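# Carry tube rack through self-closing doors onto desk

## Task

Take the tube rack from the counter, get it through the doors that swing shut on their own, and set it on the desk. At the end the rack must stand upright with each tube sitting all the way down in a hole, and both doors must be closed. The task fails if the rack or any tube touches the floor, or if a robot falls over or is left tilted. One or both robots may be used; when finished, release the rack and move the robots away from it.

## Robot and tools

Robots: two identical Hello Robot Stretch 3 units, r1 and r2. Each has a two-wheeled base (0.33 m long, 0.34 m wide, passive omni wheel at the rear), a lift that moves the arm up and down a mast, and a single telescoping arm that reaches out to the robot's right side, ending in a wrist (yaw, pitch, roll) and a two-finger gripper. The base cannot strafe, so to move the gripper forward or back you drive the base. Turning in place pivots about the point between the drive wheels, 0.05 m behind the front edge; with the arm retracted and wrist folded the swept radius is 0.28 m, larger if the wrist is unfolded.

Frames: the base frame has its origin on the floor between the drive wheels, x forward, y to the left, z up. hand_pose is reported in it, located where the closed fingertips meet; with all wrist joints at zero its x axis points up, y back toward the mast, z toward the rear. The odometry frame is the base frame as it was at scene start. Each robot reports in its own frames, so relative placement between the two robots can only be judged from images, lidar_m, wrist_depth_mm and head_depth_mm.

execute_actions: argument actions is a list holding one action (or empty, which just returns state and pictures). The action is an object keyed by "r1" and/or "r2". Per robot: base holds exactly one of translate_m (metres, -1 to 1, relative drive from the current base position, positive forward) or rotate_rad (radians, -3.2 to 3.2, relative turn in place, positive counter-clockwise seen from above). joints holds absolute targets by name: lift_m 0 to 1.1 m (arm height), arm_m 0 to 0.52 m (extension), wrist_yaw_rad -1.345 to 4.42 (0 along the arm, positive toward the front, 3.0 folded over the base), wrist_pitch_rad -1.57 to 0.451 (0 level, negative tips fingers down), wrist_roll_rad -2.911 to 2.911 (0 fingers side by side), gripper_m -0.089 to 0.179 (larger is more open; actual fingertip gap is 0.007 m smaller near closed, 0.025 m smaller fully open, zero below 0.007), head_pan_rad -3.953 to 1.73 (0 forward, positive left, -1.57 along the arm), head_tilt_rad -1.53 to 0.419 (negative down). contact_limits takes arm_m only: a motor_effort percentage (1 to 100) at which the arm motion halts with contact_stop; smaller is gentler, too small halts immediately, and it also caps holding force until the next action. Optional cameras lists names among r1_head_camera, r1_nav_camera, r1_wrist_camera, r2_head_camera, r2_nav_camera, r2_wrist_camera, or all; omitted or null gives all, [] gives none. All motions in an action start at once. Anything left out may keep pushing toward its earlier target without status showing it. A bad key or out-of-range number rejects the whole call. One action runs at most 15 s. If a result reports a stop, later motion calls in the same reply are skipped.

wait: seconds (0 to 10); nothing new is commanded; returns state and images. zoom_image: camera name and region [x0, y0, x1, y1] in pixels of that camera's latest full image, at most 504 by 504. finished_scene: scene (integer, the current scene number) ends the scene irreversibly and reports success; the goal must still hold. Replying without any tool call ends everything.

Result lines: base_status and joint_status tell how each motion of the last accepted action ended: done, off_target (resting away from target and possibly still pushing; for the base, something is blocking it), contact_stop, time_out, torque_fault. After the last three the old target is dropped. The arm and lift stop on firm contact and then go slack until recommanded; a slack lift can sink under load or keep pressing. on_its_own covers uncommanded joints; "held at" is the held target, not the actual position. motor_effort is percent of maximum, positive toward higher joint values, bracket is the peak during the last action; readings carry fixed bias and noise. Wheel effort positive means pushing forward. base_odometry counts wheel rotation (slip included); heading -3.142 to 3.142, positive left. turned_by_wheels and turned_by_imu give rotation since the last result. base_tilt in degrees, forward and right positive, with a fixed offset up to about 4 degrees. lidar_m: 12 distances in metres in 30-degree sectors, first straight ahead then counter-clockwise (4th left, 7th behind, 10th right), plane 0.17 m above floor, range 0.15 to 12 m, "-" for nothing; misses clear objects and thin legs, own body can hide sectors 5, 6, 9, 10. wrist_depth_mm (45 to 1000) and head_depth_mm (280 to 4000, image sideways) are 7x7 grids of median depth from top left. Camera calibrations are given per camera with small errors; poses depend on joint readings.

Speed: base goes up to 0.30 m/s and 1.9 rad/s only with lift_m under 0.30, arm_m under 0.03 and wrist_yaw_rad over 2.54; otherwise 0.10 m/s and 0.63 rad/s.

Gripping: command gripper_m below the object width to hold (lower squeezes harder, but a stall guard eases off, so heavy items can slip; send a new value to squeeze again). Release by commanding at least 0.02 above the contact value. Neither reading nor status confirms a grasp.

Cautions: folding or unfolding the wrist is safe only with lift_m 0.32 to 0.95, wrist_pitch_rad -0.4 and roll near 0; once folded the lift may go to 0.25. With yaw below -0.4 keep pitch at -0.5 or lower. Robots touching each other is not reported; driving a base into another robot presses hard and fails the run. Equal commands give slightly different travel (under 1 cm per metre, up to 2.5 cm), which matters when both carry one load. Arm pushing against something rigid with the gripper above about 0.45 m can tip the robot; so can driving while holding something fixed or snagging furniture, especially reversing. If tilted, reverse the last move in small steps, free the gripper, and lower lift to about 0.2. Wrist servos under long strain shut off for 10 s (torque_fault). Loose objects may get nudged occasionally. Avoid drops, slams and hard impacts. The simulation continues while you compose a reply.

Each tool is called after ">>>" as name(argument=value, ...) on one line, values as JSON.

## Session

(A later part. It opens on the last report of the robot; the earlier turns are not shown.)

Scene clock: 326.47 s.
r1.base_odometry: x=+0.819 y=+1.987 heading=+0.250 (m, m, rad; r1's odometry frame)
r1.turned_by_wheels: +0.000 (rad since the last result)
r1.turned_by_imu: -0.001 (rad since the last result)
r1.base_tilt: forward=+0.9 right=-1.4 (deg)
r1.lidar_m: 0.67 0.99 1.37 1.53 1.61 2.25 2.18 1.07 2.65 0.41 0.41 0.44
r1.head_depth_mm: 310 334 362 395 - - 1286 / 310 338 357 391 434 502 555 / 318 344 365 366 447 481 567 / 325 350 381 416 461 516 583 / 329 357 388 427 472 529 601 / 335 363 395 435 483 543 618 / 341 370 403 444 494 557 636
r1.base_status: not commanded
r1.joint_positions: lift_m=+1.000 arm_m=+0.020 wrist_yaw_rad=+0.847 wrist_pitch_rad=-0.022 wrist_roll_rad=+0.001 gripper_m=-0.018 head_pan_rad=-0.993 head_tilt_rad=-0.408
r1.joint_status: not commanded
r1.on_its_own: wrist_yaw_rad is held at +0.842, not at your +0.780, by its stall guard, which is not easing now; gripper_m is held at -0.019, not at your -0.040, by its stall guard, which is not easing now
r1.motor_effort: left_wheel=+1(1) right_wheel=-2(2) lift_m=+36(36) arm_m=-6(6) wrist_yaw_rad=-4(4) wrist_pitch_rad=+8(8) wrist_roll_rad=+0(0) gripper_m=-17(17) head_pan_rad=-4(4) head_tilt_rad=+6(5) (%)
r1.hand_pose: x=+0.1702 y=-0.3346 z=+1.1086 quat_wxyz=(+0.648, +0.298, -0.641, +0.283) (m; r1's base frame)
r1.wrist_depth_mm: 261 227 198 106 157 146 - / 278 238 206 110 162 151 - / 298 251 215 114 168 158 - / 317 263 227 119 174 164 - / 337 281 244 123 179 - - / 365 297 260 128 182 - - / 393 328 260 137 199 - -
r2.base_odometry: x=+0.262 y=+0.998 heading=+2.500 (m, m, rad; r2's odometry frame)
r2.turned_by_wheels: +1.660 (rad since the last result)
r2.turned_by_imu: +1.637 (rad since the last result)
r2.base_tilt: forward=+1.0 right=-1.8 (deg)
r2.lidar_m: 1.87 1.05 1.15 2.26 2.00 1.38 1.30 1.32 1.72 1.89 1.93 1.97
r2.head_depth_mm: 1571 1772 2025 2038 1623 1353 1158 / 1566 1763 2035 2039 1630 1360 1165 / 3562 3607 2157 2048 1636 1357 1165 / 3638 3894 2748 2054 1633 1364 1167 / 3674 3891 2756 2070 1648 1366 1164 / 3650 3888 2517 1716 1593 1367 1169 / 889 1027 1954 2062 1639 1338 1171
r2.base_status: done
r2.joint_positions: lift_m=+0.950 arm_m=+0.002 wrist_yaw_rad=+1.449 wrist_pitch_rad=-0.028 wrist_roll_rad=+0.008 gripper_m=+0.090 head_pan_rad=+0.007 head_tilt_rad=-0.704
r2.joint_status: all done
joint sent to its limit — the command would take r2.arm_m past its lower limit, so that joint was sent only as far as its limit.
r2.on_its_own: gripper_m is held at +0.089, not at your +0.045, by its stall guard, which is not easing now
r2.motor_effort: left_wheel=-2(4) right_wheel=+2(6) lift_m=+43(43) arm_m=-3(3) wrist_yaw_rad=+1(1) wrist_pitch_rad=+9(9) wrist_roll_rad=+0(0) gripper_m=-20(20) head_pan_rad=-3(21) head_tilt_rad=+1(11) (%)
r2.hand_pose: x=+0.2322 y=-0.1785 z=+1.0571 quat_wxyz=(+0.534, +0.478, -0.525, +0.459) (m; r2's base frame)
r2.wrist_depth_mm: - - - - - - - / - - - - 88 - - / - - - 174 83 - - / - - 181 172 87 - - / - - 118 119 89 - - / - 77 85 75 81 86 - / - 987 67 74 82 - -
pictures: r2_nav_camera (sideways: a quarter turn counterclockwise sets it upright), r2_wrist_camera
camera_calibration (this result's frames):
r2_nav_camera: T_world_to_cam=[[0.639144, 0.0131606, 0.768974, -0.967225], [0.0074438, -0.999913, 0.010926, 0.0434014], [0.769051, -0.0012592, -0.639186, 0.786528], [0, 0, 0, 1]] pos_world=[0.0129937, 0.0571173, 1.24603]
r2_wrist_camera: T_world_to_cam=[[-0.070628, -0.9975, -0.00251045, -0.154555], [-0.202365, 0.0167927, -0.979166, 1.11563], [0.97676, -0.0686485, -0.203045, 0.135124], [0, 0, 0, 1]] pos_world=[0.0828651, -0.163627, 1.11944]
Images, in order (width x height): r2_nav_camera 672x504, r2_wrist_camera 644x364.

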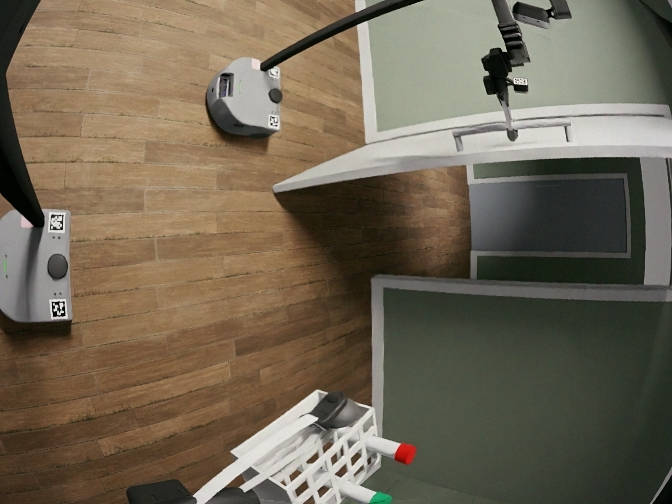

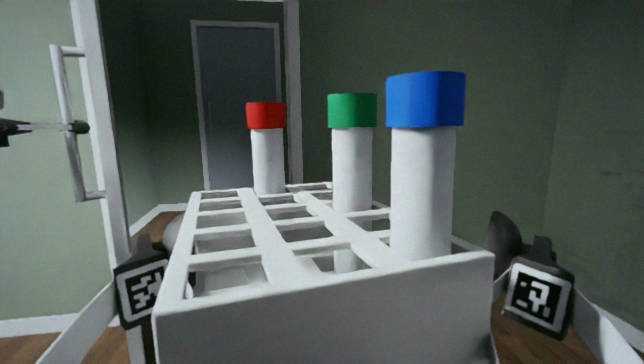

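>>> execute_actions(actions=[{"r2":{"base":{"translate_m":1.0}}}], cameras=["r2_nav_camera"])

Scene clock: 344.67 s.
r1.base_odometry: x=+0.819 y=+1.987 heading=+0.250 (m, m, rad; r1's odometry frame)
r1.turned_by_wheels: +0.000 (rad since the last result)
r1.turned_by_imu: -0.003 (rad since the last result)
r1.base_tilt: forward=+0.7 right=-1.5 (deg)
r1.lidar_m: 0.67 0.99 1.37 1.53 1.61 2.26 2.19 2.28 2.65 0.41 0.41 0.44
r1.head_depth_mm: 311 334 361 396 - - 1278 / 311 338 357 392 433 504 553 / 318 344 365 366 446 480 570 / 325 351 381 415 463 515 584 / 330 357 388 426 472 529 600 / 336 363 396 435 484 541 617 / 340 370 404 444 494 556 636
r1.base_status: not commanded
r1.joint_positions: lift_m=+1.000 arm_m=+0.020 wrist_yaw_rad=+0.847 wrist_pitch_rad=-0.022 wrist_roll_rad=+0.001 gripper_m=-0.018 head_pan_rad=-0.993 head_tilt_rad=-0.408
r1.joint_status: not commanded
r1.on_its_own: wrist_yaw_rad is held at +0.842, not at your +0.780, by its stall guard, which is not easing now; gripper_m is held at -0.019, not at your -0.040, by its stall guard, which is not easing now
r1.motor_effort: left_wheel=+1(1) right_wheel=-1(1) lift_m=+35(36) arm_m=-6(6) wrist_yaw_rad=-4(5) wrist_pitch_rad=+8(8) wrist_roll_rad=+0(0) gripper_m=-17(18) head_pan_rad=-4(4) head_tilt_rad=+5(5) (%)
r1.hand_pose: x=+0.1702 y=-0.3346 z=+1.1086 quat_wxyz=(+0.648, +0.298, -0.641, +0.283) (m; r1's base frame)
r1.wrist_depth_mm: 260 227 197 106 157 146 - / 279 238 207 109 162 151 - / 297 250 215 114 168 158 - / 316 266 226 119 175 163 542 / 338 281 244 122 179 - - / 361 298 260 128 182 - - / 395 328 259 136 200 - -
r2.base_odometry: x=-0.539 y=+1.596 heading=+2.500 (m, m, rad; r2's odometry frame)
r2.turned_by_wheels: +0.000 (rad since the last result)
r2.turned_by_imu: +0.003 (rad since the last result)
r2.base_tilt: forward=+1.0 right=-1.6 (deg)
r2.lidar_m: 0.87 0.96 0.39 0.33 0.90 2.43 2.29 2.34 1.93 1.82 1.31 0.91
r2.head_depth_mm: 688 788 906 1060 1242 1348 1158 / 741 819 911 1054 1284 1355 1161 / 2771 3093 2757 1984 1538 1360 1160 / 2757 3100 2757 2063 1635 1360 1167 / 2763 3090 2761 2062 1647 1362 1166 / 2745 3110 2781 2080 1644 1360 1167 / 2782 3120 2788 2076 1631 1370 1169
r2.base_status: done
r2.joint_positions: lift_m=+0.950 arm_m=+0.002 wrist_yaw_rad=+1.449 wrist_pitch_rad=-0.028 wrist_roll_rad=+0.008 gripper_m=+0.090 head_pan_rad=+0.007 head_tilt_rad=-0.704
r2.joint_status: not commanded
r2.on_its_own: gripper_m is held at +0.089, not at your +0.045, by its stall guard, which is not easing now
r2.motor_effort: left_wheel=-2(4) right_wheel=+2(6) lift_m=+43(44) arm_m=-2(3) wrist_yaw_rad=+1(1) wrist_pitch_rad=+9(9) wrist_roll_rad=+0(0) gripper_m=-20(20) head_pan_rad=-2(2) head_tilt_rad=+1(1) (%)
r2.hand_pose: x=+0.2322 y=-0.1785 z=+1.0571 quat_wxyz=(+0.534, +0.478, -0.525, +0.459) (m; r2's base frame)
r2.wrist_depth_mm: - - - 762 751 803 846 / - - - 764 130 831 845 / - - - 175 84 874 909 / - - 181 173 87 900 936 / - - 118 119 89 943 979 / - 77 85 75 81 87 - / - - 67 74 82 - -
pictures: r2_nav_camera (sideways: a quarter turn counterclockwise sets it upright)
camera_calibration (this result's frames):
r2_nav_camera: T_world_to_cam=[[0.639109, 0.0131605, 0.769004, -0.967263], [0.00744358, -0.999913, 0.010926, 0.0434014], [0.76908, -0.00125876, -0.639151, 0.786481], [0, 0, 0, 1]] pos_world=[0.0129963, 0.0571173, 1.24603]
Images, in order (width x height): r2_nav_camera 672x504.

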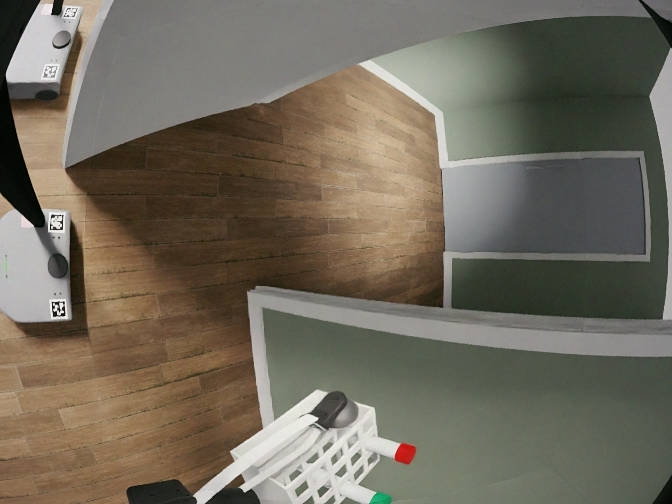

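>>> execute_actions(actions=[{"r2":{"base":{"rotate_rad":0.3}}}], cameras=[])

>>> execute_actions(actions=[{"r2":{"base":{"translate_m":0.6}}}], cameras=["r2_nav_camera"])

Scene clock: 349.40 s.
r1.base_odometry: x=+0.819 y=+1.987 heading=+0.250 (m, m, rad; r1's odometry frame)
r1.turned_by_wheels: +0.000 (rad since the last result)
r1.turned_by_imu: -0.001 (rad since the last result)
r1.base_tilt: forward=+0.9 right=-1.5 (deg)
r1.lidar_m: 0.67 0.99 1.37 1.54 1.61 2.26 2.18 2.28 2.65 0.41 0.41 0.44
r1.head_depth_mm: 310 334 362 396 - - 1279 / 310 338 357 391 432 504 554 / 319 345 365 366 445 480 569 / 325 351 381 415 463 515 584 / 329 357 389 426 472 529 603 / 336 362 396 434 483 543 617 / 341 369 403 444 494 557 635
r1.base_status: not commanded
r1.joint_positions: lift_m=+1.000 arm_m=+0.020 wrist_yaw_rad=+0.847 wrist_pitch_rad=-0.022 wrist_roll_rad=+0.001 gripper_m=-0.018 head_pan_rad=-0.993 head_tilt_rad=-0.408
r1.joint_status: not commanded
r1.on_its_own: wrist_yaw_rad is held at +0.842, not at your +0.780, by its stall guard, which is not easing now; gripper_m is held at -0.019, not at your -0.040, by its stall guard, which is not easing now
r1.motor_effort: left_wheel=+1(1) right_wheel=-2(2) lift_m=+36(36) arm_m=-6(6) wrist_yaw_rad=-4(4) wrist_pitch_rad=+8(8) wrist_roll_rad=+0(0) gripper_m=-17(17) head_pan_rad=-4(5) head_tilt_rad=+6(5) (%)
r1.hand_pose: x=+0.1702 y=-0.3346 z=+1.1086 quat_wxyz=(+0.648, +0.298, -0.641, +0.283) (m; r1's base frame)
r1.wrist_depth_mm: 261 228 198 106 158 146 - / 279 238 206 110 163 151 - / 295 251 216 114 168 158 526 / 315 265 225 119 175 163 541 / 339 280 243 123 180 - - / 364 298 260 128 182 - - / 393 327 260 136 200 - -
r2.base_odometry: x=-0.539 y=+1.596 heading=+2.800 (m, m, rad; r2's odometry frame)
r2.turned_by_wheels: +0.300 (rad since the last result)
r2.turned_by_imu: +0.295 (rad since the last result)
r2.base_tilt: forward=+0.9 right=-1.7 (deg)
r2.lidar_m: 2.79 0.51 0.33 0.73 2.66 2.30 2.29 2.15 1.82 1.82 1.01 0.87
r2.head_depth_mm: 2631 2969 2710 2038 1621 1319 1162 / 2718 3055 2749 2045 1625 1349 1161 / 2820 3149 2753 2045 1625 1359 1167 / 2893 3240 2751 2059 1642 1359 1163 / 2889 3194 2758 2074 1646 1365 1163 / 2373 2543 2563 2066 1602 1337 1163 / 1979 2074 1215 1129 1060 996 941
r2.base_status: done
r2.joint_positions: lift_m=+0.950 arm_m=+0.002 wrist_yaw_rad=+1.449 wrist_pitch_rad=-0.028 wrist_roll_rad=+0.008 gripper_m=+0.090 head_pan_rad=+0.007 head_tilt_rad=-0.704
r2.joint_status: not commanded
r2.on_its_own: gripper_m is held at +0.089, not at your +0.045, by its stall guard, which is not easing now
r2.motor_effort: left_wheel=-2(4) right_wheel=+3(6) lift_m=+43(43) arm_m=-2(2) wrist_yaw_rad=+2(0) wrist_pitch_rad=+9(10) wrist_roll_rad=+0(0) gripper_m=-20(20) head_pan_rad=-2(2) head_tilt_rad=+1(1) (%)
r2.hand_pose: x=+0.2322 y=-0.1785 z=+1.0571 quat_wxyz=(+0.534, +0.478, -0.525, +0.459) (m; r2's base frame)
r2.wrist_depth_mm: 879 - - - 665 647 623 / 872 - - - 130 666 643 / 839 - - 174 84 685 664 / 840 - 181 173 87 707 673 / 817 - 118 119 90 731 703 / 773 77 85 75 80 87 707 / 735 - 67 74 82 768 750
pictures: none
No camera images: the call's "cameras" was empty. Leave "cameras" out to get every camera's image.

Scene clock: 356.33 s.
r1.base_odometry: x=+0.819 y=+1.987 heading=+0.250 (m, m, rad; r1's odometry frame)
r1.turned_by_wheels: +0.000 (rad since the last result)
r1.turned_by_imu: -0.002 (rad since the last result)
r1.base_tilt: forward=+0.7 right=-1.4 (deg)
r1.lidar_m: 0.67 0.99 1.36 1.53 1.61 2.27 2.18 2.28 2.65 0.41 0.41 0.44
r1.head_depth_mm: 311 334 362 394 - - 1281 / 311 338 357 392 433 504 552 / 318 345 365 366 445 479 569 / 325 351 381 416 463 516 582 / 330 356 388 426 473 530 601 / 334 363 395 435 484 542 616 / 341 369 403 443 493 557 635
r1.base_status: not commanded
r1.joint_positions: lift_m=+1.000 arm_m=+0.020 wrist_yaw_rad=+0.847 wrist_pitch_rad=-0.022 wrist_roll_rad=+0.001 gripper_m=-0.018 head_pan_rad=-0.993 head_tilt_rad=-0.408
r1.joint_status: not commanded
r1.on_its_own: wrist_yaw_rad is held at +0.842, not at your +0.780, by its stall guard, which is not easing now; gripper_m is held at -0.019, not at your -0.040, by its stall guard, which is not easing now
r1.motor_effort: left_wheel=+1(1) right_wheel=-2(2) lift_m=+36(36) arm_m=-6(6) wrist_yaw_rad=-5(5) wrist_pitch_rad=+8(8) wrist_roll_rad=+0(0) gripper_m=-18(18) head_pan_rad=-4(4) head_tilt_rad=+5(5) (%)
r1.hand_pose: x=+0.1702 y=-0.3346 z=+1.1086 quat_wxyz=(+0.648, +0.298, -0.641, +0.283) (m; r1's base frame)
r1.wrist_depth_mm: 262 227 198 106 157 146 - / 278 238 206 110 163 151 - / 294 252 215 114 168 158 - / 313 264 226 119 174 163 - / 335 280 245 123 179 - - / 365 298 261 127 183 - - / 395 326 260 137 199 - -
r2.base_odometry: x=-1.105 y=+1.797 heading=+2.800 (m, m, rad; r2's odometry frame)
r2.turned_by_wheels: +0.000 (rad since the last result)
r2.turned_by_imu: +0.002 (rad since the last result)
r2.base_tilt: forward=+0.9 right=-1.6 (deg)
r2.lidar_m: 2.48 0.70 0.43 0.39 0.39 0.48 2.88 2.31 1.96 0.58 0.43 1.77
r2.head_depth_mm: 2138 2404 2570 2028 1620 1352 1159 / 2206 2463 2658 2040 1633 1358 1156 / 2258 2581 2723 2052 1627 1351 1168 / 2329 2629 2743 2048 1641 1367 1167 / 2407 2657 2759 2059 1642 1369 1170 / 2105 2270 2408 2066 1643 1362 1167 / 1753 1848 1971 1984 1648 1359 1143
r2.base_status: done
r2.joint_positions: lift_m=+0.950 arm_m=+0.002 wrist_yaw_rad=+1.449 wrist_pitch_rad=-0.028 wrist_roll_rad=+0.008 gripper_m=+0.090 head_pan_rad=+0.007 head_tilt_rad=-0.704
r2.joint_status: not commanded
r2.on_its_own: gripper_m is held at +0.089, not at your +0.045, by its stall guard, which is not easing now
r2.motor_effort: left_wheel=-2(3) right_wheel=+2(7) lift_m=+43(43) arm_m=-2(2) wrist_yaw_rad=+1(1) wrist_pitch_rad=+9(9) wrist_roll_rad=+0(0) gripper_m=-19(20) head_pan_rad=-3(2) head_tilt_rad=+1(1) (%)
r2.hand_pose: x=+0.2322 y=-0.1785 z=+1.0571 quat_wxyz=(+0.534, +0.478, -0.525, +0.459) (m; r2's base frame)
r2.wrist_depth_mm: - - - - - - - / - - - - 129 - - / - - - 174 84 - - / - - 180 172 87 - - / - - 118 119 90 - - / - 78 85 75 81 86 274 / - - 67 74 82 - -
pictures: r2_nav_camera (sideways: a quarter turn counterclockwise sets it upright)
camera_calibration (this result's frames):
r2_nav_camera: T_world_to_cam=[[0.639062, 0.0131568, 0.769043, -0.967314], [0.00743763, -0.999913, 0.010926, 0.0434014], [0.769119, -0.00126255, -0.639104, 0.78642], [0, 0, 0, 1]] pos_world=[0.013, 0.0571173, 1.24604]
Images, in order (width x height): r2_nav_camera 672x504.

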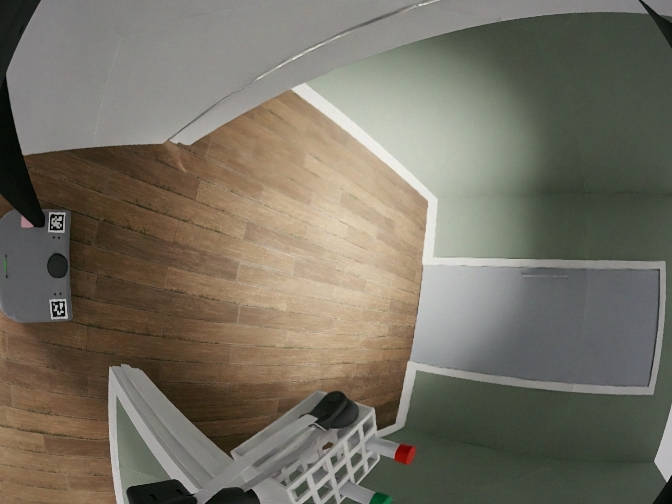

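>>> execute_actions(actions=[{"r2":{"base":{"translate_m":0.4}}}], cameras=[])

>>> execute_actions(actions=[{"r2":{"base":{"rotate_rad":-0.3}}}], cameras=["r2_nav_camera"])

Scene clock: 364.07 s.
r1.base_odometry: x=+0.819 y=+1.987 heading=+0.250 (m, m, rad; r1's odometry frame)
r1.turned_by_wheels: +0.000 (rad since the last result)
r1.turned_by_imu: -0.002 (rad since the last result)
r1.base_tilt: forward=+0.7 right=-1.5 (deg)
r1.lidar_m: 0.67 0.99 1.37 1.53 1.61 2.26 2.18 2.28 2.65 0.41 0.41 0.44
r1.head_depth_mm: 310 334 362 395 - - 1288 / 310 338 356 392 432 504 554 / 319 344 366 367 445 479 567 / 325 350 381 416 462 515 585 / 330 356 388 426 472 530 601 / 335 363 395 435 484 542 617 / 340 369 403 444 495 558 636
r1.base_status: not commanded
r1.joint_positions: lift_m=+1.000 arm_m=+0.020 wrist_yaw_rad=+0.847 wrist_pitch_rad=-0.022 wrist_roll_rad=+0.001 gripper_m=-0.018 head_pan_rad=-0.993 head_tilt_rad=-0.408
r1.joint_status: not commanded
r1.on_its_own: wrist_yaw_rad is held at +0.842, not at your +0.780, by its stall guard, which is not easing now; gripper_m is held at -0.019, not at your -0.040, by its stall guard, which is not easing now
r1.motor_effort: left_wheel=+1(1) right_wheel=-2(2) lift_m=+36(35) arm_m=-6(6) wrist_yaw_rad=-4(4) wrist_pitch_rad=+8(8) wrist_roll_rad=+0(0) gripper_m=-18(18) head_pan_rad=-4(4) head_tilt_rad=+6(5) (%)
r1.hand_pose: x=+0.1702 y=-0.3346 z=+1.1086 quat_wxyz=(+0.648, +0.298, -0.641, +0.283) (m; r1's base frame)
r1.wrist_depth_mm: 261 227 199 106 157 146 - / 278 239 206 110 162 151 - / 297 252 216 114 168 158 - / 318 266 225 119 174 164 - / 339 279 243 123 179 - - / 362 297 259 128 182 - - / 394 326 260 137 199 - -
r2.base_odometry: x=-1.481 y=+1.931 heading=+2.800 (m, m, rad; r2's odometry frame)
r2.turned_by_wheels: +0.000 (rad since the last result)
r2.turned_by_imu: +0.001 (rad since the last result)
r2.base_tilt: forward=+0.9 right=-1.7 (deg)
r2.lidar_m: 2.24 1.28 0.50 0.46 0.46 0.57 3.28 2.41 0.41 0.42 1.15 1.94
r2.head_depth_mm: 1831 2027 2326 2045 1627 1354 1157 / 1872 2095 2380 2049 1627 1356 1166 / 1936 2184 2426 2047 1622 1358 1162 / 1980 2254 2523 2042 1637 1359 1167 / 2049 2342 2526 2057 1645 1369 1165 / 1939 2076 2211 2061 1648 1370 1171 / 1611 1703 1806 1864 1651 1364 1169
r2.base_status: done
r2.joint_positions: lift_m=+0.950 arm_m=+0.002 wrist_yaw_rad=+1.449 wrist_pitch_rad=-0.028 wrist_roll_rad=+0.008 gripper_m=+0.090 head_pan_rad=+0.007 head_tilt_rad=-0.704
r2.joint_status: not commanded
r2.on_its_own: gripper_m is held at +0.089, not at your +0.045, by its stall guard, which is not easing now
r2.motor_effort: left_wheel=-2(2) right_wheel=+2(6) lift_m=+43(44) arm_m=-2(3) wrist_yaw_rad=+1(1) wrist_pitch_rad=+10(9) wrist_roll_rad=+0(0) gripper_m=-20(20) head_pan_rad=-2(3) head_tilt_rad=+1(1) (%)
r2.hand_pose: x=+0.2322 y=-0.1785 z=+1.0571 quat_wxyz=(+0.534, +0.478, -0.525, +0.459) (m; r2's base frame)
r2.wrist_depth_mm: - - - - - - - / - - - - 130 - - / - - - 175 84 - - / - - 182 174 87 - - / - - 118 119 89 - - / - 78 85 75 81 86 - / - - 67 74 82 - -
pictures: none
No camera images: the call's "cameras" was empty. Leave "cameras" out to get every camera's image.

Scene clock: 365.67 s.
r1.base_odometry: x=+0.819 y=+1.987 heading=+0.250 (m, m, rad; r1's odometry frame)
r1.turned_by_wheels: +0.000 (rad since the last result)
r1.turned_by_imu: +0.000 (rad since the last result)
r1.base_tilt: forward=+0.9 right=-1.6 (deg)
r1.lidar_m: 0.67 0.99 1.36 1.53 1.61 2.27 2.19 2.27 2.66 0.41 0.41 0.44
r1.head_depth_mm: 311 334 362 395 - - 1287 / 310 338 356 392 433 502 554 / 318 344 366 365 445 479 568 / 325 351 381 415 463 515 584 / 330 356 388 425 473 529 598 / 335 363 396 434 482 544 618 / 340 369 403 444 493 556 636
r1.base_status: not commanded
r1.joint_positions: lift_m=+1.000 arm_m=+0.020 wrist_yaw_rad=+0.847 wrist_pitch_rad=-0.022 wrist_roll_rad=+0.001 gripper_m=-0.018 head_pan_rad=-0.993 head_tilt_rad=-0.408
r1.joint_status: not commanded
r1.on_its_own: wrist_yaw_rad is held at +0.842, not at your +0.780, by its stall guard, which is not easing now; gripper_m is held at -0.019, not at your -0.040, by its stall guard, which is not easing now
r1.motor_effort: left_wheel=+1(1) right_wheel=-2(2) lift_m=+35(36) arm_m=-6(6) wrist_yaw_rad=-5(4) wrist_pitch_rad=+8(8) wrist_roll_rad=+0(0) gripper_m=-18(17) head_pan_rad=-4(5) head_tilt_rad=+5(6) (%)
r1.hand_pose: x=+0.1702 y=-0.3346 z=+1.1086 quat_wxyz=(+0.648, +0.298, -0.641, +0.283) (m; r1's base frame)
r1.wrist_depth_mm: 260 228 197 106 157 146 - / 280 239 206 110 163 151 - / 297 251 214 114 168 158 - / 317 265 227 119 174 164 - / 338 281 244 123 179 - - / 363 296 260 127 182 - - / 395 327 261 137 201 - -
r2.base_odometry: x=-1.481 y=+1.931 heading=+2.500 (m, m, rad; r2's odometry frame)
r2.turned_by_wheels: -0.300 (rad since the last result)
r2.turned_by_imu: -0.296 (rad since the last result)
r2.base_tilt: forward=+1.0 right=-1.6 (deg)
r2.lidar_m: 2.24 1.65 1.15 0.49 0.47 0.49 0.69 3.15 2.17 0.41 1.04 1.36
r2.head_depth_mm: 1910 2146 2391 2025 1618 1352 1161 / 1904 2156 2420 2031 1628 1352 1160 / 1904 2142 2401 2030 1633 1361 1168 / 1893 2147 2420 2072 1639 1364 1161 / 1903 2141 2413 2050 1646 1367 1164 / 1906 2137 2423 2056 1652 1373 1166 / 1895 2144 2415 2083 1648 1361 1171
r2.base_status: done
r2.joint_positions: lift_m=+0.950 arm_m=+0.002 wrist_yaw_rad=+1.449 wrist_pitch_rad=-0.028 wrist_roll_rad=+0.008 gripper_m=+0.090 head_pan_rad=+0.007 head_tilt_rad=-0.704
r2.joint_status: not commanded
r2.on_its_own: gripper_m is held at +0.089, not at your +0.045, by its stall guard, which is not easing now
r2.motor_effort: left_wheel=+2(5) right_wheel=-3(6) lift_m=+44(43) arm_m=-2(2) wrist_yaw_rad=+0(1) wrist_pitch_rad=+9(10) wrist_roll_rad=+0(0) gripper_m=-20(20) head_pan_rad=-3(4) head_tilt_rad=+1(1) (%)
r2.hand_pose: x=+0.2322 y=-0.1785 z=+1.0571 quat_wxyz=(+0.534, +0.478, -0.525, +0.459) (m; r2's base frame)
r2.wrist_depth_mm: - - - - - - 872 / - - - - 130 - 836 / - - - 175 84 - 895 / - - 180 173 88 - 892 / - - 118 118 89 - 881 / - 77 85 75 81 87 857 / - - 67 74 82 - 875
pictures: r2_nav_camera (sideways: a quarter turn counterclockwise sets it upright)
camera_calibration (this result's frames):
r2_nav_camera: T_world_to_cam=[[0.639048, 0.0131502, 0.769055, -0.967329], [0.00742719, -0.999913, 0.010926, 0.0434014], [0.769131, -0.00127034, -0.63909, 0.786401], [0, 0, 0, 1]] pos_world=[0.0130016, 0.0571172, 1.24604]
Images, in order (width x height): r2_nav_camera 672x504.

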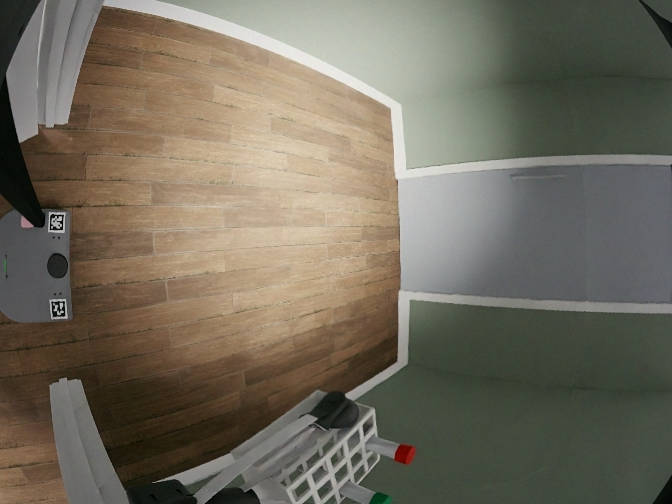

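>>> execute_actions(actions=[{"r2":{"base":{"translate_m":-0.5},"joints":{"head_pan_rad":2.2,"head_tilt_rad":-0.7},"r1":{}},"r1":{"joints":{"gripper_m":0.085}}}], cameras=["r2_nav_camera"])


>>> execute_actions(actions=[{"r2":{"base":{"translate_m":-0.5},"joints":{"head_pan_rad":1.7,"head_tilt_rad":-0.7}}}], cameras=[])

>>> execute_actions(actions=[{"r1":{"joints":{"gripper_m":0.085}}}], cameras=["r2_nav_camera","r1_wrist_camera"])

>>> execute_actions(actions=[{"r1":{"base":{"translate_m":-0.3}}}], cameras=["r2_nav_camera","r1_nav_camera"])

Scene clock: 383.30 s.
r1.base_odometry: x=+0.819 y=+1.987 heading=+0.250 (m, m, rad; r1's odometry frame)
r1.turned_by_wheels: +0.000 (rad since the last result)
r1.turned_by_imu: -0.002 (rad since the last result)
r1.base_tilt: forward=+0.8 right=-1.4 (deg)
r1.lidar_m: 0.67 0.99 1.37 1.53 1.61 2.26 2.19 2.28 2.65 0.41 0.41 0.44
r1.head_depth_mm: 311 334 362 396 - - 1284 / 310 337 357 391 433 504 554 / 319 344 365 366 445 481 567 / 324 351 381 416 462 516 584 / 330 357 388 426 472 530 602 / 335 362 395 434 482 543 617 / 340 370 402 445 494 557 636
r1.base_status: not commanded
r1.joint_positions: lift_m=+1.000 arm_m=+0.020 wrist_yaw_rad=+0.847 wrist_pitch_rad=-0.022 wrist_roll_rad=+0.001 gripper_m=-0.018 head_pan_rad=-0.993 head_tilt_rad=-0.408
r1.joint_status: not commanded
r1.on_its_own: wrist_yaw_rad is held at +0.842, not at your +0.780, by its stall guard, which is not easing now; gripper_m is held at -0.019, not at your -0.040, by its stall guard, which is not easing now
r1.motor_effort: left_wheel=+1(1) right_wheel=-2(2) lift_m=+35(37) arm_m=-6(6) wrist_yaw_rad=-4(4) wrist_pitch_rad=+8(8) wrist_roll_rad=+0(0) gripper_m=-17(17) head_pan_rad=-4(4) head_tilt_rad=+5(6) (%)
r1.hand_pose: x=+0.1702 y=-0.3346 z=+1.1086 quat_wxyz=(+0.648, +0.298, -0.641, +0.283) (m; r1's base frame)
r1.wrist_depth_mm: 259 227 198 106 157 146 - / 278 238 207 110 162 151 - / 295 252 215 114 169 158 - / 316 264 226 119 174 164 - / 340 280 244 123 180 - - / 363 298 259 127 183 - - / 394 327 260 136 199 - -
r2.base_odometry: x=-1.081 y=+1.632 heading=+2.500 (m, m, rad; r2's odometry frame)
r2.turned_by_wheels: +0.000 (rad since the last result)
r2.turned_by_imu: -0.003 (rad since the last result)
r2.base_tilt: forward=+1.0 right=-1.7 (deg)
r2.lidar_m: 2.74 1.61 0.32 0.24 0.24 0.25 0.35 2.82 2.20 2.01 0.59 0.61
r2.head_depth_mm: - - - 311 385 509 752 / - - - 300 361 468 666 / - - - 293 340 433 596 / - - - - 323 403 541 / - - - - - - - / - - - - - - - / - - - - - - 450
r2.base_status: done
r2.joint_positions: lift_m=+0.950 arm_m=+0.002 wrist_yaw_rad=+1.449 wrist_pitch_rad=-0.028 wrist_roll_rad=+0.008 gripper_m=+0.090 head_pan_rad=+1.693 head_tilt_rad=-0.704
r2.joint_status: all done
r2.on_its_own: gripper_m is held at +0.089, not at your +0.045, by its stall guard, which is not easing now
r2.motor_effort: left_wheel=+2(3) right_wheel=-2(7) lift_m=+43(43) arm_m=-3(3) wrist_yaw_rad=+1(0) wrist_pitch_rad=+10(10) wrist_roll_rad=+0(0) gripper_m=-19(20) head_pan_rad=+2(30) head_tilt_rad=+2(3) (%)
r2.hand_pose: x=+0.2322 y=-0.1785 z=+1.0571 quat_wxyz=(+0.534, +0.478, -0.525, +0.459) (m; r2's base frame)
r2.wrist_depth_mm: - - - - - 387 327 / - - - - 130 392 341 / - - - 175 84 398 346 / - - 181 173 87 401 357 / - - 118 119 90 381 385 / - 78 85 75 81 86 408 / - - 67 74 82 396 422
pictures: none
No camera images: the call's "cameras" was empty. Leave "cameras" out to get every camera's image.

Scene clock: 385.00 s.
r1.base_odometry: x=+0.819 y=+1.987 heading=+0.250 (m, m, rad; r1's odometry frame)
r1.turned_by_wheels: +0.000 (rad since the last result)
r1.turned_by_imu: +0.000 (rad since the last result)
r1.base_tilt: forward=+0.7 right=-1.5 (deg)
r1.lidar_m: 0.68 0.99 1.37 1.53 1.61 2.26 2.19 2.28 2.65 0.42 0.42 0.45
r1.head_depth_mm: 320 344 372 407 - - 1310 / 320 343 368 403 444 523 569 / 327 349 376 410 447 507 585 / 334 360 391 424 486 530 598 / 338 366 397 437 483 540 616 / 344 372 405 445 494 554 634 / 349 378 412 453 505 568 648
r1.base_status: not commanded
r1.joint_positions: lift_m=+1.000 arm_m=+0.020 wrist_yaw_rad=+0.845 wrist_pitch_rad=-0.022 wrist_roll_rad=+0.001 gripper_m=+0.085 head_pan_rad=-0.993 head_tilt_rad=-0.408
r1.joint_status: all done
r1.on_its_own: wrist_yaw_rad is held at +0.842, not at your +0.780, by its stall guard, which is not easing now
r1.motor_effort: left_wheel=+1(1) right_wheel=+0(3) lift_m=+36(36) arm_m=-6(6) wrist_yaw_rad=-3(5) wrist_pitch_rad=+8(8) wrist_roll_rad=+0(0) gripper_m=+0(80) head_pan_rad=-4(4) head_tilt_rad=+5(5) (%)
r1.hand_pose: x=+0.1699 y=-0.3350 z=+1.1086 quat_wxyz=(+0.648, +0.297, -0.642, +0.283) (m; r1's base frame)
r1.wrist_depth_mm: 271 238 209 115 167 156 - / 291 250 217 119 173 162 - / 306 262 227 124 178 168 - / 326 275 238 129 185 177 - / 351 296 242 135 198 - - / 374 323 254 142 207 - - / 405 320 276 152 207 - -
r2.base_odometry: x=-1.081 y=+1.632 heading=+2.500 (m, m, rad; r2's odometry frame)
r2.turned_by_wheels: +0.000 (rad since the last result)
r2.turned_by_imu: +0.000 (rad since the last result)
r2.base_tilt: forward=+1.0 right=-1.5 (deg)
r2.lidar_m: 2.74 1.61 0.31 0.23 0.23 0.24 0.34 2.83 2.21 2.01 0.59 0.61
r2.head_depth_mm: - - - 305 378 500 742 / - - - 297 353 458 650 / - - - 289 331 421 581 / - - - - 314 391 525 / - - - - - - - / - - - - - - - / - - - - - - 432
r2.base_status: not commanded
r2.joint_positions: lift_m=+0.950 arm_m=+0.002 wrist_yaw_rad=+1.449 wrist_pitch_rad=-0.028 wrist_roll_rad=+0.008 gripper_m=+0.090 head_pan_rad=+1.693 head_tilt_rad=-0.704
r2.joint_status: not commanded
r2.on_its_own: gripper_m is held at +0.089, not at your +0.045, by its stall guard, which is not easing now
r2.motor_effort: left_wheel=+1(2) right_wheel=-3(16) lift_m=+43(43) arm_m=-2(2) wrist_yaw_rad=+1(0) wrist_pitch_rad=+9(10) wrist_roll_rad=+0(0) gripper_m=-20(20) head_pan_rad=+1(3) head_tilt_rad=+1(1) (%)
r2.hand_pose: x=+0.2322 y=-0.1784 z=+1.0570 quat_wxyz=(+0.534, +0.478, -0.524, +0.459) (m; r2's base frame)
r2.wrist_depth_mm: - - - - - 393 327 / - - - - 130 391 341 / - - - 175 84 401 346 / - - 180 173 88 404 361 / - - 118 119 89 381 385 / - 78 85 75 80 86 402 / - - 67 74 82 395 419
pictures: r1_wrist_camera, r2_nav_camera (sideways: a quarter turn counterclockwise sets it upright)
camera_calibration (this result's frames):
r1_wrist_camera: T_world_to_cam=[[-0.687783, -0.725162, -0.0330852, -0.0924065], [-0.159632, 0.195551, -0.967614, 1.18973], [0.708147, -0.660227, -0.250256, 0.0989791], [0, 0, 0, 1]] pos_world=[0.0562716, -0.234313, 1.17291]
r2_nav_camera: T_world_to_cam=[[-0.0864682, 0.633128, 0.769202, -0.963096], [0.992437, 0.122266, 0.0109261, 0.0373927], [-0.0871294, 0.764329, -0.638912, 0.791394], [0, 0, 0, 1]] pos_world=[-0.0514335, 0.000305886, 1.24604]
Images, in order (width x height): r1_wrist_camera 644x364, r2_nav_camera 672x504.

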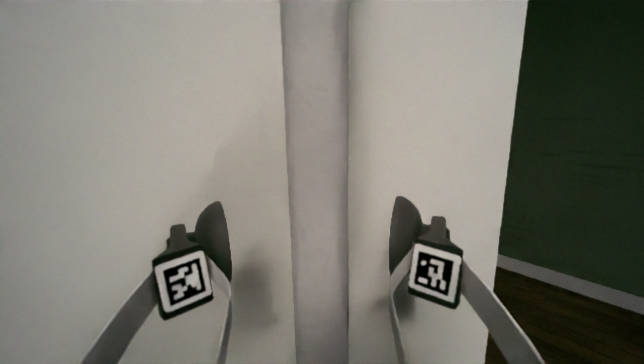

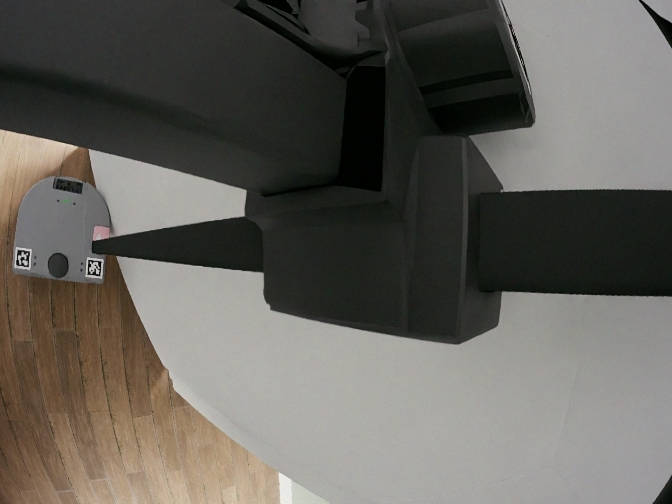

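Scene clock: 388.97 s.
r1.base_odometry: x=+0.529 y=+1.912 heading=+0.250 (m, m, rad; r1's odometry frame)
r1.turned_by_wheels: +0.000 (rad since the last result)
r1.turned_by_imu: -0.004 (rad since the last result)
r1.base_tilt: forward=+0.8 right=-1.5 (deg)
r1.lidar_m: 0.87 1.30 1.59 1.55 1.63 1.95 1.89 1.96 2.65 2.56 0.58 0.58
r1.head_depth_mm: 2255 2452 2602 2722 - - 1342 / 2400 2570 2819 2869 2191 1582 1381 / 2319 2563 2750 2777 2123 1673 1381 / 2000 2148 2321 2470 2003 1685 1396 / 1765 1858 1992 2124 2088 1648 1298 / 1581 1647 574 607 662 728 827 / 464 497 543 594 633 749 853
r1.base_status: done
r1.joint_positions: lift_m=+1.000 arm_m=+0.020 wrist_yaw_rad=+0.845 wrist_pitch_rad=-0.022 wrist_roll_rad=+0.001 gripper_m=+0.085 head_pan_rad=-0.993 head_tilt_rad=-0.408
r1.joint_status: not commanded
r1.on_its_own: wrist_yaw_rad is held at +0.842, not at your +0.780, by its stall guard, which is not easing now
r1.motor_effort: left_wheel=+1(4) right_wheel=+0(3) lift_m=+36(36) arm_m=-6(6) wrist_yaw_rad=-3(3) wrist_pitch_rad=+8(8) wrist_roll_rad=+0(0) gripper_m=+1(1) head_pan_rad=-4(5) head_tilt_rad=+5(5) (%)
r1.hand_pose: x=+0.1698 y=-0.3350 z=+1.1086 quat_wxyz=(+0.648, +0.297, -0.642, +0.283) (m; r1's base frame)
r1.wrist_depth_mm: 448 375 382 - - - - / 471 391 387 - - - - / 510 413 397 - - - - / 534 438 415 - - - - / 573 462 439 - - - - / 623 530 - - - - - / 669 527 481 - - - -
r2.base_odometry: x=-1.081 y=+1.632 heading=+2.500 (m, m, rad; r2's odometry frame)
r2.turned_by_wheels: +0.000 (rad since the last result)
r2.turned_by_imu: +0.000 (rad since the last result)
r2.base_tilt: forward=+1.0 right=-1.7 (deg)
r2.lidar_m: 2.74 1.61 0.31 0.23 0.23 0.24 0.34 2.82 2.20 2.02 0.59 0.61
r2.head_depth_mm: - - - 305 378 500 743 / - - - 297 353 458 652 / - - - 289 331 422 582 / - - - - 313 391 525 / - - - - - - - / - - - - - - - / - - - - - - 431
r2.base_status: not commanded
r2.joint_positions: lift_m=+0.950 arm_m=+0.002 wrist_yaw_rad=+1.449 wrist_pitch_rad=-0.028 wrist_roll_rad=+0.008 gripper_m=+0.090 head_pan_rad=+1.693 head_tilt_rad=-0.704
r2.joint_status: not commanded
r2.on_its_own: gripper_m is held at +0.089, not at your +0.045, by its stall guard, which is not easing now
r2.motor_effort: left_wheel=+1(1) right_wheel=-3(3) lift_m=+43(43) arm_m=-2(2) wrist_yaw_rad=+0(1) wrist_pitch_rad=+10(10) wrist_roll_rad=+0(0) gripper_m=-20(19) head_pan_rad=+3(3) head_tilt_rad=+1(2) (%)
r2.hand_pose: x=+0.2322 y=-0.1784 z=+1.0570 quat_wxyz=(+0.534, +0.478, -0.524, +0.459) (m; r2's base frame)
r2.wrist_depth_mm: - - - - - 393 326 / - - - - 130 384 340 / - - - 174 84 393 345 / - - 181 173 87 399 360 / - - 118 119 89 382 384 / - 77 85 75 81 86 410 / - - 67 74 82 394 418
pictures: r1_nav_camera (sideways: a quarter turn counterclockwise sets it upright), r2_nav_camera (sideways: a quarter turn counterclockwise sets it upright)
camera_calibration (this result's frames):
r1_nav_camera: T_world_to_cam=[[0.187549, -0.388709, 0.90207, -1.13036], [-0.864027, -0.502104, -0.0367217, 0.100397], [0.467207, -0.772526, -0.430024, 0.512735], [0, 0, 0, 1]] pos_world=[0.0591895, 0.00712922, 1.24384]
r2_nav_camera: T_world_to_cam=[[-0.0864685, 0.633128, 0.769202, -0.963096], [0.992437, 0.122266, 0.0109261, 0.0373927], [-0.0871297, 0.764329, -0.638912, 0.791394], [0, 0, 0, 1]] pos_world=[-0.0514335, 0.000305855, 1.24604]
Images, in order (width x height): r1_nav_camera 672x504, r2_nav_camera 672x504.

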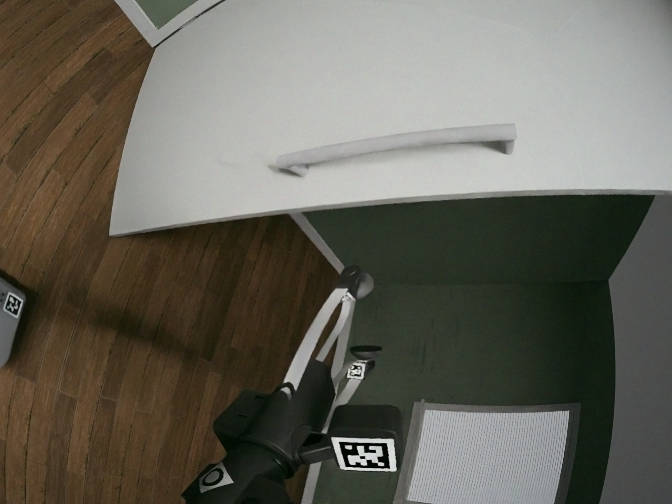

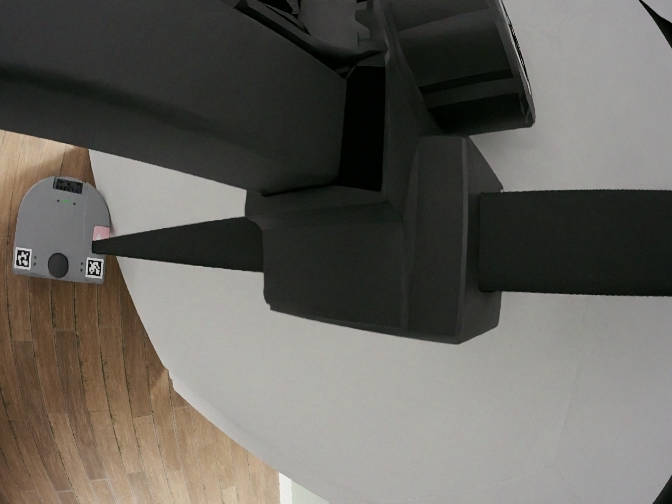

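>>> execute_actions(actions=[{"r1":{"base":{"translate_m":-0.15},"joints":{"lift_m":0.9,"wrist_pitch_rad":-0.4,"arm_m":0.0}}}], cameras=[])

>>> execute_actions(actions=[{"r1":{"joints":{"wrist_yaw_rad":3.0,"gripper_m":0.03,"head_pan_rad":0,"head_tilt_rad":-0.7}}}], cameras=[])

>>> execute_actions(actions=[{"r1":{"base":{"rotate_rad":-1.7},"joints":{"lift_m":0.25}}}], cameras=[])

>>> execute_actions(actions=[{"r1":{"base":{"translate_m":0.6}}}], cameras=["r1_nav_camera"])

Scene clock: 399.63 s.
r1.base_odometry: x=+0.383 y=+1.875 heading=+0.250 (m, m, rad; r1's odometry frame)
r1.turned_by_wheels: +0.000 (rad since the last result)
r1.turned_by_imu: -0.003 (rad since the last result)
r1.base_tilt: forward=+0.7 right=-1.5 (deg)
r1.lidar_m: 0.96 1.45 1.59 1.55 1.62 1.80 1.74 1.80 2.49 2.56 1.97 0.69
r1.head_depth_mm: 2275 2441 2632 2679 2099 1651 1485 / 2380 2589 2776 2861 2095 1665 1385 / 2518 2652 2943 2855 2113 1674 1384 / 2267 2414 2612 2702 2140 1669 1430 / 1994 2104 2233 2398 2107 1687 1407 / 1767 1876 1976 2081 2101 1702 1347 / 1600 1675 1773 1847 780 854 957
r1.base_status: done
r1.joint_positions: lift_m=+0.900 arm_m=+0.000 wrist_yaw_rad=+0.845 wrist_pitch_rad=-0.413 wrist_roll_rad=+0.001 gripper_m=+0.085 head_pan_rad=-0.993 head_tilt_rad=-0.408
r1.joint_status: all done
r1.on_its_own: wrist_yaw_rad is held at +0.842, not at your +0.780, by its stall guard, which is not easing now
r1.motor_effort: left_wheel=+1(3) right_wheel=+0(3) lift_m=+17(30) arm_m=-6(7) wrist_yaw_rad=-2(2) wrist_pitch_rad=+5(8) wrist_roll_rad=+0(0) gripper_m=+0(1) head_pan_rad=-4(5) head_tilt_rad=+5(5) (%)
r1.hand_pose: x=+0.1468 y=-0.2948 z=+0.9142 quat_wxyz=(+0.691, +0.416, -0.572, +0.151) (m; r1's base frame)
r1.wrist_depth_mm: 549 473 - - - - - / 640 544 - - - - - / 751 624 - - - - - / 906 719 - - - - - / - 867 - - - - - / - - - - - - - / - - - - - - -
r2.base_odometry: x=-1.081 y=+1.632 heading=+2.500 (m, m, rad; r2's odometry frame)
r2.turned_by_wheels: +0.000 (rad since the last result)
r2.turned_by_imu: +0.000 (rad since the last result)
r2.base_tilt: forward=+1.0 right=-1.7 (deg)
r2.lidar_m: 2.74 1.61 0.31 0.23 0.23 0.24 0.34 2.83 2.21 2.01 0.59 0.61
r2.head_depth_mm: - - - 305 377 500 742 / - - - 297 353 458 652 / - - - 289 331 422 581 / - - - - 314 391 524 / - - - - - - - / - - - - - - - / - - - - - - 432
r2.base_status: not commanded
r2.joint_positions: lift_m=+0.950 arm_m=+0.002 wrist_yaw_rad=+1.449 wrist_pitch_rad=-0.028 wrist_roll_rad=+0.008 gripper_m=+0.090 head_pan_rad=+1.693 head_tilt_rad=-0.704
r2.joint_status: not commanded
r2.on_its_own: gripper_m is held at +0.089, not at your +0.045, by its stall guard, which is not easing now
r2.motor_effort: left_wheel=+1(1) right_wheel=-3(3) lift_m=+43(43) arm_m=-1(2) wrist_yaw_rad=+1(0) wrist_pitch_rad=+9(10) wrist_roll_rad=+0(0) gripper_m=-20(20) head_pan_rad=+3(2) head_tilt_rad=+1(1) (%)
r2.hand_pose: x=+0.2322 y=-0.1784 z=+1.0570 quat_wxyz=(+0.534, +0.478, -0.524, +0.459) (m; r2's base frame)
r2.wrist_depth_mm: - - - - - 391 325 / - - - - 130 375 339 / - - - 174 84 396 350 / - - 182 172 87 399 357 / - - 118 118 89 378 392 / - 77 85 75 81 86 408 / - - 67 74 82 399 423
pictures: none
No camera images: the call's "cameras" was empty. Leave "cameras" out to get every camera's image.

Scene clock: 401.73 s.
r1.base_odometry: x=+0.383 y=+1.875 heading=+0.250 (m, m, rad; r1's odometry frame)
r1.turned_by_wheels: +0.000 (rad since the last result)
r1.turned_by_imu: +0.000 (rad since the last result)
r1.base_tilt: forward=+0.7 right=-1.5 (deg)
r1.lidar_m: 0.96 1.46 1.59 1.55 1.63 1.80 1.74 1.81 2.48 2.55 1.96 0.69
r1.head_depth_mm: 783 851 924 1025 1135 1274 1183 / 900 982 1093 1223 1398 1345 1190 / 1043 1174 1323 1519 1568 1359 1190 / 1210 1371 1574 1801 1574 1365 1197 / 1243 1396 1606 1800 1589 1358 1201 / 1233 1391 1591 1808 1582 1376 1214 / 1233 1390 1590 1818 1612 1384 1210
r1.base_status: not commanded
r1.joint_positions: lift_m=+0.900 arm_m=+0.000 wrist_yaw_rad=+2.997 wrist_pitch_rad=-0.413 wrist_roll_rad=+0.001 gripper_m=+0.030 head_pan_rad=-0.007 head_tilt_rad=-0.691
r1.joint_status: all done
r1.motor_effort: left_wheel=+1(1) right_wheel=-1(0) lift_m=+17(17) arm_m=-6(6) wrist_yaw_rad=+3(4) wrist_pitch_rad=+5(5) wrist_roll_rad=+0(0) gripper_m=+0(79) head_pan_rad=+5(58) head_tilt_rad=-6(33) (%)
r1.hand_pose: x=+0.0113 y=+0.0774 z=+0.9142 quat_wxyz=(+0.195, +0.701, +0.095, +0.679) (m; r1's base frame)
r1.wrist_depth_mm: - - - - - - - / - - - - - - - / - - - - - - - / - - - - - - - / - - - - - - - / - - - - - - - / - - - - - - -
r2.base_odometry: x=-1.081 y=+1.632 heading=+2.500 (m, m, rad; r2's odometry frame)
r2.turned_by_wheels: +0.000 (rad since the last result)
r2.turned_by_imu: +0.000 (rad since the last result)
r2.base_tilt: forward=+1.0 right=-1.7 (deg)
r2.lidar_m: 2.74 1.60 0.31 0.23 0.23 0.24 0.34 2.82 2.21 2.02 0.59 0.61
r2.head_depth_mm: - - - 306 378 500 740 / - - - 297 353 457 651 / - - - 289 331 422 581 / - - - - 313 391 524 / - - - - - - - / - - - - - - - / - - - - - - 432
r2.base_status: not commanded
r2.joint_positions: lift_m=+0.950 arm_m=+0.002 wrist_yaw_rad=+1.449 wrist_pitch_rad=-0.028 wrist_roll_rad=+0.008 gripper_m=+0.090 head_pan_rad=+1.693 head_tilt_rad=-0.704
r2.joint_status: not commanded
r2.on_its_own: gripper_m is held at +0.089, not at your +0.045, by its stall guard, which is not easing now
r2.motor_effort: left_wheel=+1(1) right_wheel=-3(3) lift_m=+43(44) arm_m=-2(2) wrist_yaw_rad=+1(0) wrist_pitch_rad=+9(9) wrist_roll_rad=+0(0) gripper_m=-20(19) head_pan_rad=+3(3) head_tilt_rad=+1(1) (%)
r2.hand_pose: x=+0.2322 y=-0.1784 z=+1.0570 quat_wxyz=(+0.534, +0.478, -0.524, +0.459) (m; r2's base frame)
r2.wrist_depth_mm: - - - - - 395 324 / - - - - 129 384 339 / - - - 173 84 397 348 / - - 181 173 87 405 362 / - - 118 119 88 381 383 / - 77 85 75 81 87 408 / - - 67 74 82 394 421
pictures: none
No camera images: the call's "cameras" was empty. Leave "cameras" out to get every camera's image.

Scene clock: 408.47 s.
r1.base_odometry: x=+0.383 y=+1.875 heading=-1.450 (m, m, rad; r1's odometry frame)
r1.turned_by_wheels: -1.700 (rad since the last result)
r1.turned_by_imu: -1.698 (rad since the last result)
r1.base_tilt: forward=+0.9 right=-1.5 (deg)
r1.lidar_m: 2.55 2.28 0.69 0.83 1.41 1.66 1.55 1.58 1.87 1.74 1.76 2.21
r1.head_depth_mm: 2482 2726 2305 1845 1567 1343 1189 / 2408 2671 2326 1859 1576 1362 1186 / 2381 2692 2308 1877 1581 1348 1190 / 2331 2657 2329 1900 1582 1366 1193 / 2287 2545 2347 1915 1585 1359 1204 / 2274 2553 2358 1930 1607 1375 1212 / 2254 2513 2406 1906 1610 1373 1204
r1.base_status: done
r1.joint_positions: lift_m=+0.250 arm_m=+0.000 wrist_yaw_rad=+2.997 wrist_pitch_rad=-0.413 wrist_roll_rad=+0.001 gripper_m=+0.030 head_pan_rad=-0.007 head_tilt_rad=-0.691
r1.joint_status: all done
r1.motor_effort: left_wheel=+2(5) right_wheel=-2(5) lift_m=+17(16) arm_m=-6(6) wrist_yaw_rad=+2(3) wrist_pitch_rad=+5(5) wrist_roll_rad=+0(0) gripper_m=+0(0) head_pan_rad=+5(4) head_tilt_rad=-6(6) (%)
r1.hand_pose: x=+0.0112 y=+0.0773 z=+0.2641 quat_wxyz=(+0.195, +0.701, +0.095, +0.679) (m; r1's base frame)
r1.wrist_depth_mm: - - - 886 706 - - / - - - 983 777 - - / 831 - 811 817 786 814 820 / 651 638 644 635 644 640 638 / 534 534 - 548 536 534 528 / 468 - - - 448 451 452 / - - - - 393 391 391
r2.base_odometry: x=-1.081 y=+1.632 heading=+2.500 (m, m, rad; r2's odometry frame)
r2.turned_by_wheels: +0.000 (rad since the last result)
r2.turned_by_imu: +0.000 (rad since the last result)
r2.base_tilt: forward=+1.0 right=-1.6 (deg)
r2.lidar_m: 2.74 1.61 0.31 0.23 0.23 0.24 0.34 2.82 2.20 2.02 0.59 0.61
r2.head_depth_mm: - - - 305 377 500 741 / - - - 297 353 458 652 / - - - 289 330 422 582 / - - - - 313 391 524 / - - - - - - - / - - - - - - - / - - - - - - 431
r2.base_status: not commanded
r2.joint_positions: lift_m=+0.950 arm_m=+0.002 wrist_yaw_rad=+1.449 wrist_pitch_rad=-0.028 wrist_roll_rad=+0.008 gripper_m=+0.090 head_pan_rad=+1.693 head_tilt_rad=-0.704
r2.joint_status: not commanded
r2.on_its_own: gripper_m is held at +0.089, not at your +0.045, by its stall guard, which is not easing now
r2.motor_effort: left_wheel=+1(1) right_wheel=-3(3) lift_m=+43(43) arm_m=-2(2) wrist_yaw_rad=+0(0) wrist_pitch_rad=+10(9) wrist_roll_rad=+0(0) gripper_m=-20(20) head_pan_rad=+2(2) head_tilt_rad=+1(1) (%)
r2.hand_pose: x=+0.2322 y=-0.1784 z=+1.0570 quat_wxyz=(+0.534, +0.478, -0.524, +0.459) (m; r2's base frame)
r2.wrist_depth_mm: - - - - - 393 324 / - - - - 129 380 340 / - - - 174 83 394 349 / - - 182 174 87 402 358 / - - 118 118 89 380 381 / - 77 85 75 80 87 406 / - - 67 74 82 395 416
pictures: none
No camera images: the call's "cameras" was empty. Leave "cameras" out to get every camera's image.

Scene clock: 412.03 s.
r1.base_odometry: x=+0.456 y=+1.280 heading=-1.450 (m, m, rad; r1's odometry frame)
r1.turned_by_wheels: +0.000 (rad since the last result)
r1.turned_by_imu: +0.005 (rad since the last result)
r1.base_tilt: forward=+0.7 right=-1.4 (deg)
r1.lidar_m: 1.96 1.98 1.59 1.06 1.70 1.88 2.15 2.19 1.79 1.67 1.69 2.11
r1.head_depth_mm: 1860 2125 2318 1841 1559 1354 1178 / 1826 2063 2237 1870 1556 1346 1190 / 1823 2043 2237 1880 1576 1366 1192 / 1772 1993 2217 1877 1587 1367 1199 / 1733 1988 2197 1883 1602 1367 1206 / 1707 1942 2190 1927 1592 1370 1203 / 1687 1922 2165 1928 1597 1379 1204
r1.base_status: done
r1.joint_positions: lift_m=+0.250 arm_m=+0.000 wrist_yaw_rad=+2.998 wrist_pitch_rad=-0.413 wrist_roll_rad=+0.001 gripper_m=+0.030 head_pan_rad=-0.007 head_tilt_rad=-0.692
r1.joint_status: not commanded
r1.motor_effort: left_wheel=+1(10) right_wheel=+0(3) lift_m=+18(17) arm_m=-6(6) wrist_yaw_rad=+2(2) wrist_pitch_rad=+5(5) wrist_roll_rad=+0(0) gripper_m=+0(0) head_pan_rad=+4(5) head_tilt_rad=-5(6) (%)
r1.hand_pose: x=+0.0110 y=+0.0773 z=+0.2641 quat_wxyz=(+0.195, +0.701, +0.095, +0.680) (m; r1's base frame)
r1.wrist_depth_mm: - - - - - - - / - - 882 - - - - / 825 - 819 815 822 813 812 / 647 635 640 641 637 637 639 / 526 529 - 554 528 532 532 / 462 - - - 453 447 449 / - - - - 397 393 390
r2.base_odometry: x=-1.081 y=+1.632 heading=+2.500 (m, m, rad; r2's odometry frame)
r2.turned_by_wheels: +0.000 (rad since the last result)
r2.turned_by_imu: +0.000 (rad since the last result)
r2.base_tilt: forward=+0.9 right=-1.6 (deg)
r2.lidar_m: 2.74 1.61 0.31 0.23 0.23 0.24 0.34 2.83 2.20 2.01 0.60 0.61
r2.head_depth_mm: - - - 305 377 500 742 / - - - 297 352 457 653 / - - - 289 331 421 582 / - - - - 313 391 525 / - - - - - - - / - - - - - - - / - - - - - - 432
r2.base_status: not commanded
r2.joint_positions: lift_m=+0.950 arm_m=+0.002 wrist_yaw_rad=+1.449 wrist_pitch_rad=-0.028 wrist_roll_rad=+0.008 gripper_m=+0.090 head_pan_rad=+1.693 head_tilt_rad=-0.704
r2.joint_status: not commanded
r2.on_its_own: gripper_m is held at +0.089, not at your +0.045, by its stall guard, which is not easing now
r2.motor_effort: left_wheel=+1(1) right_wheel=-3(3) lift_m=+43(43) arm_m=-2(1) wrist_yaw_rad=+1(1) wrist_pitch_rad=+9(9) wrist_roll_rad=+0(0) gripper_m=-19(19) head_pan_rad=+4(3) head_tilt_rad=+1(1) (%)
r2.hand_pose: x=+0.2322 y=-0.1784 z=+1.0570 quat_wxyz=(+0.534, +0.478, -0.524, +0.459) (m; r2's base frame)
r2.wrist_depth_mm: - - - - - 393 327 / - - - - 129 380 337 / - - - 173 84 402 346 / - - 182 172 87 403 363 / - - 118 119 89 378 385 / - 78 85 75 81 86 405 / - - 67 74 82 396 420
pictures: r1_nav_camera (sideways: a quarter turn counterclockwise sets it upright)
camera_calibration (this result's frames):
r1_nav_camera: T_world_to_cam=[[0.663431, -0.0597699, 0.745846, -0.92957], [-0.0663868, -0.997575, -0.0208916, 0.0749114], [0.745287, -0.0356542, -0.66579, 0.817776], [0, 0, 0, 1]] pos_world=[0.0122013, 0.0483266, 1.23935]
Images, in order (width x height): r1_nav_camera 672x504.

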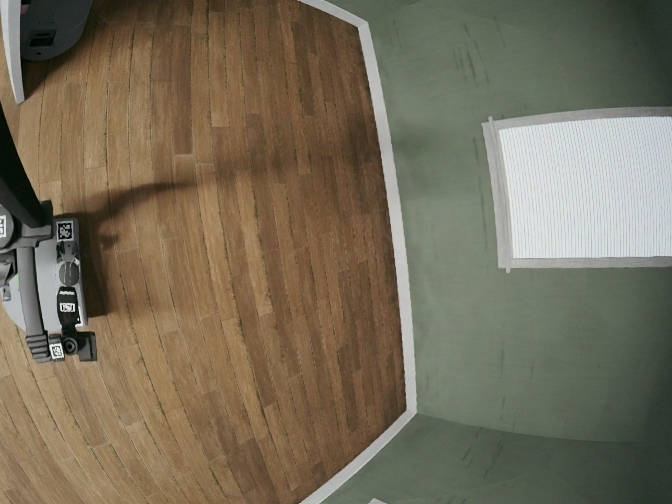

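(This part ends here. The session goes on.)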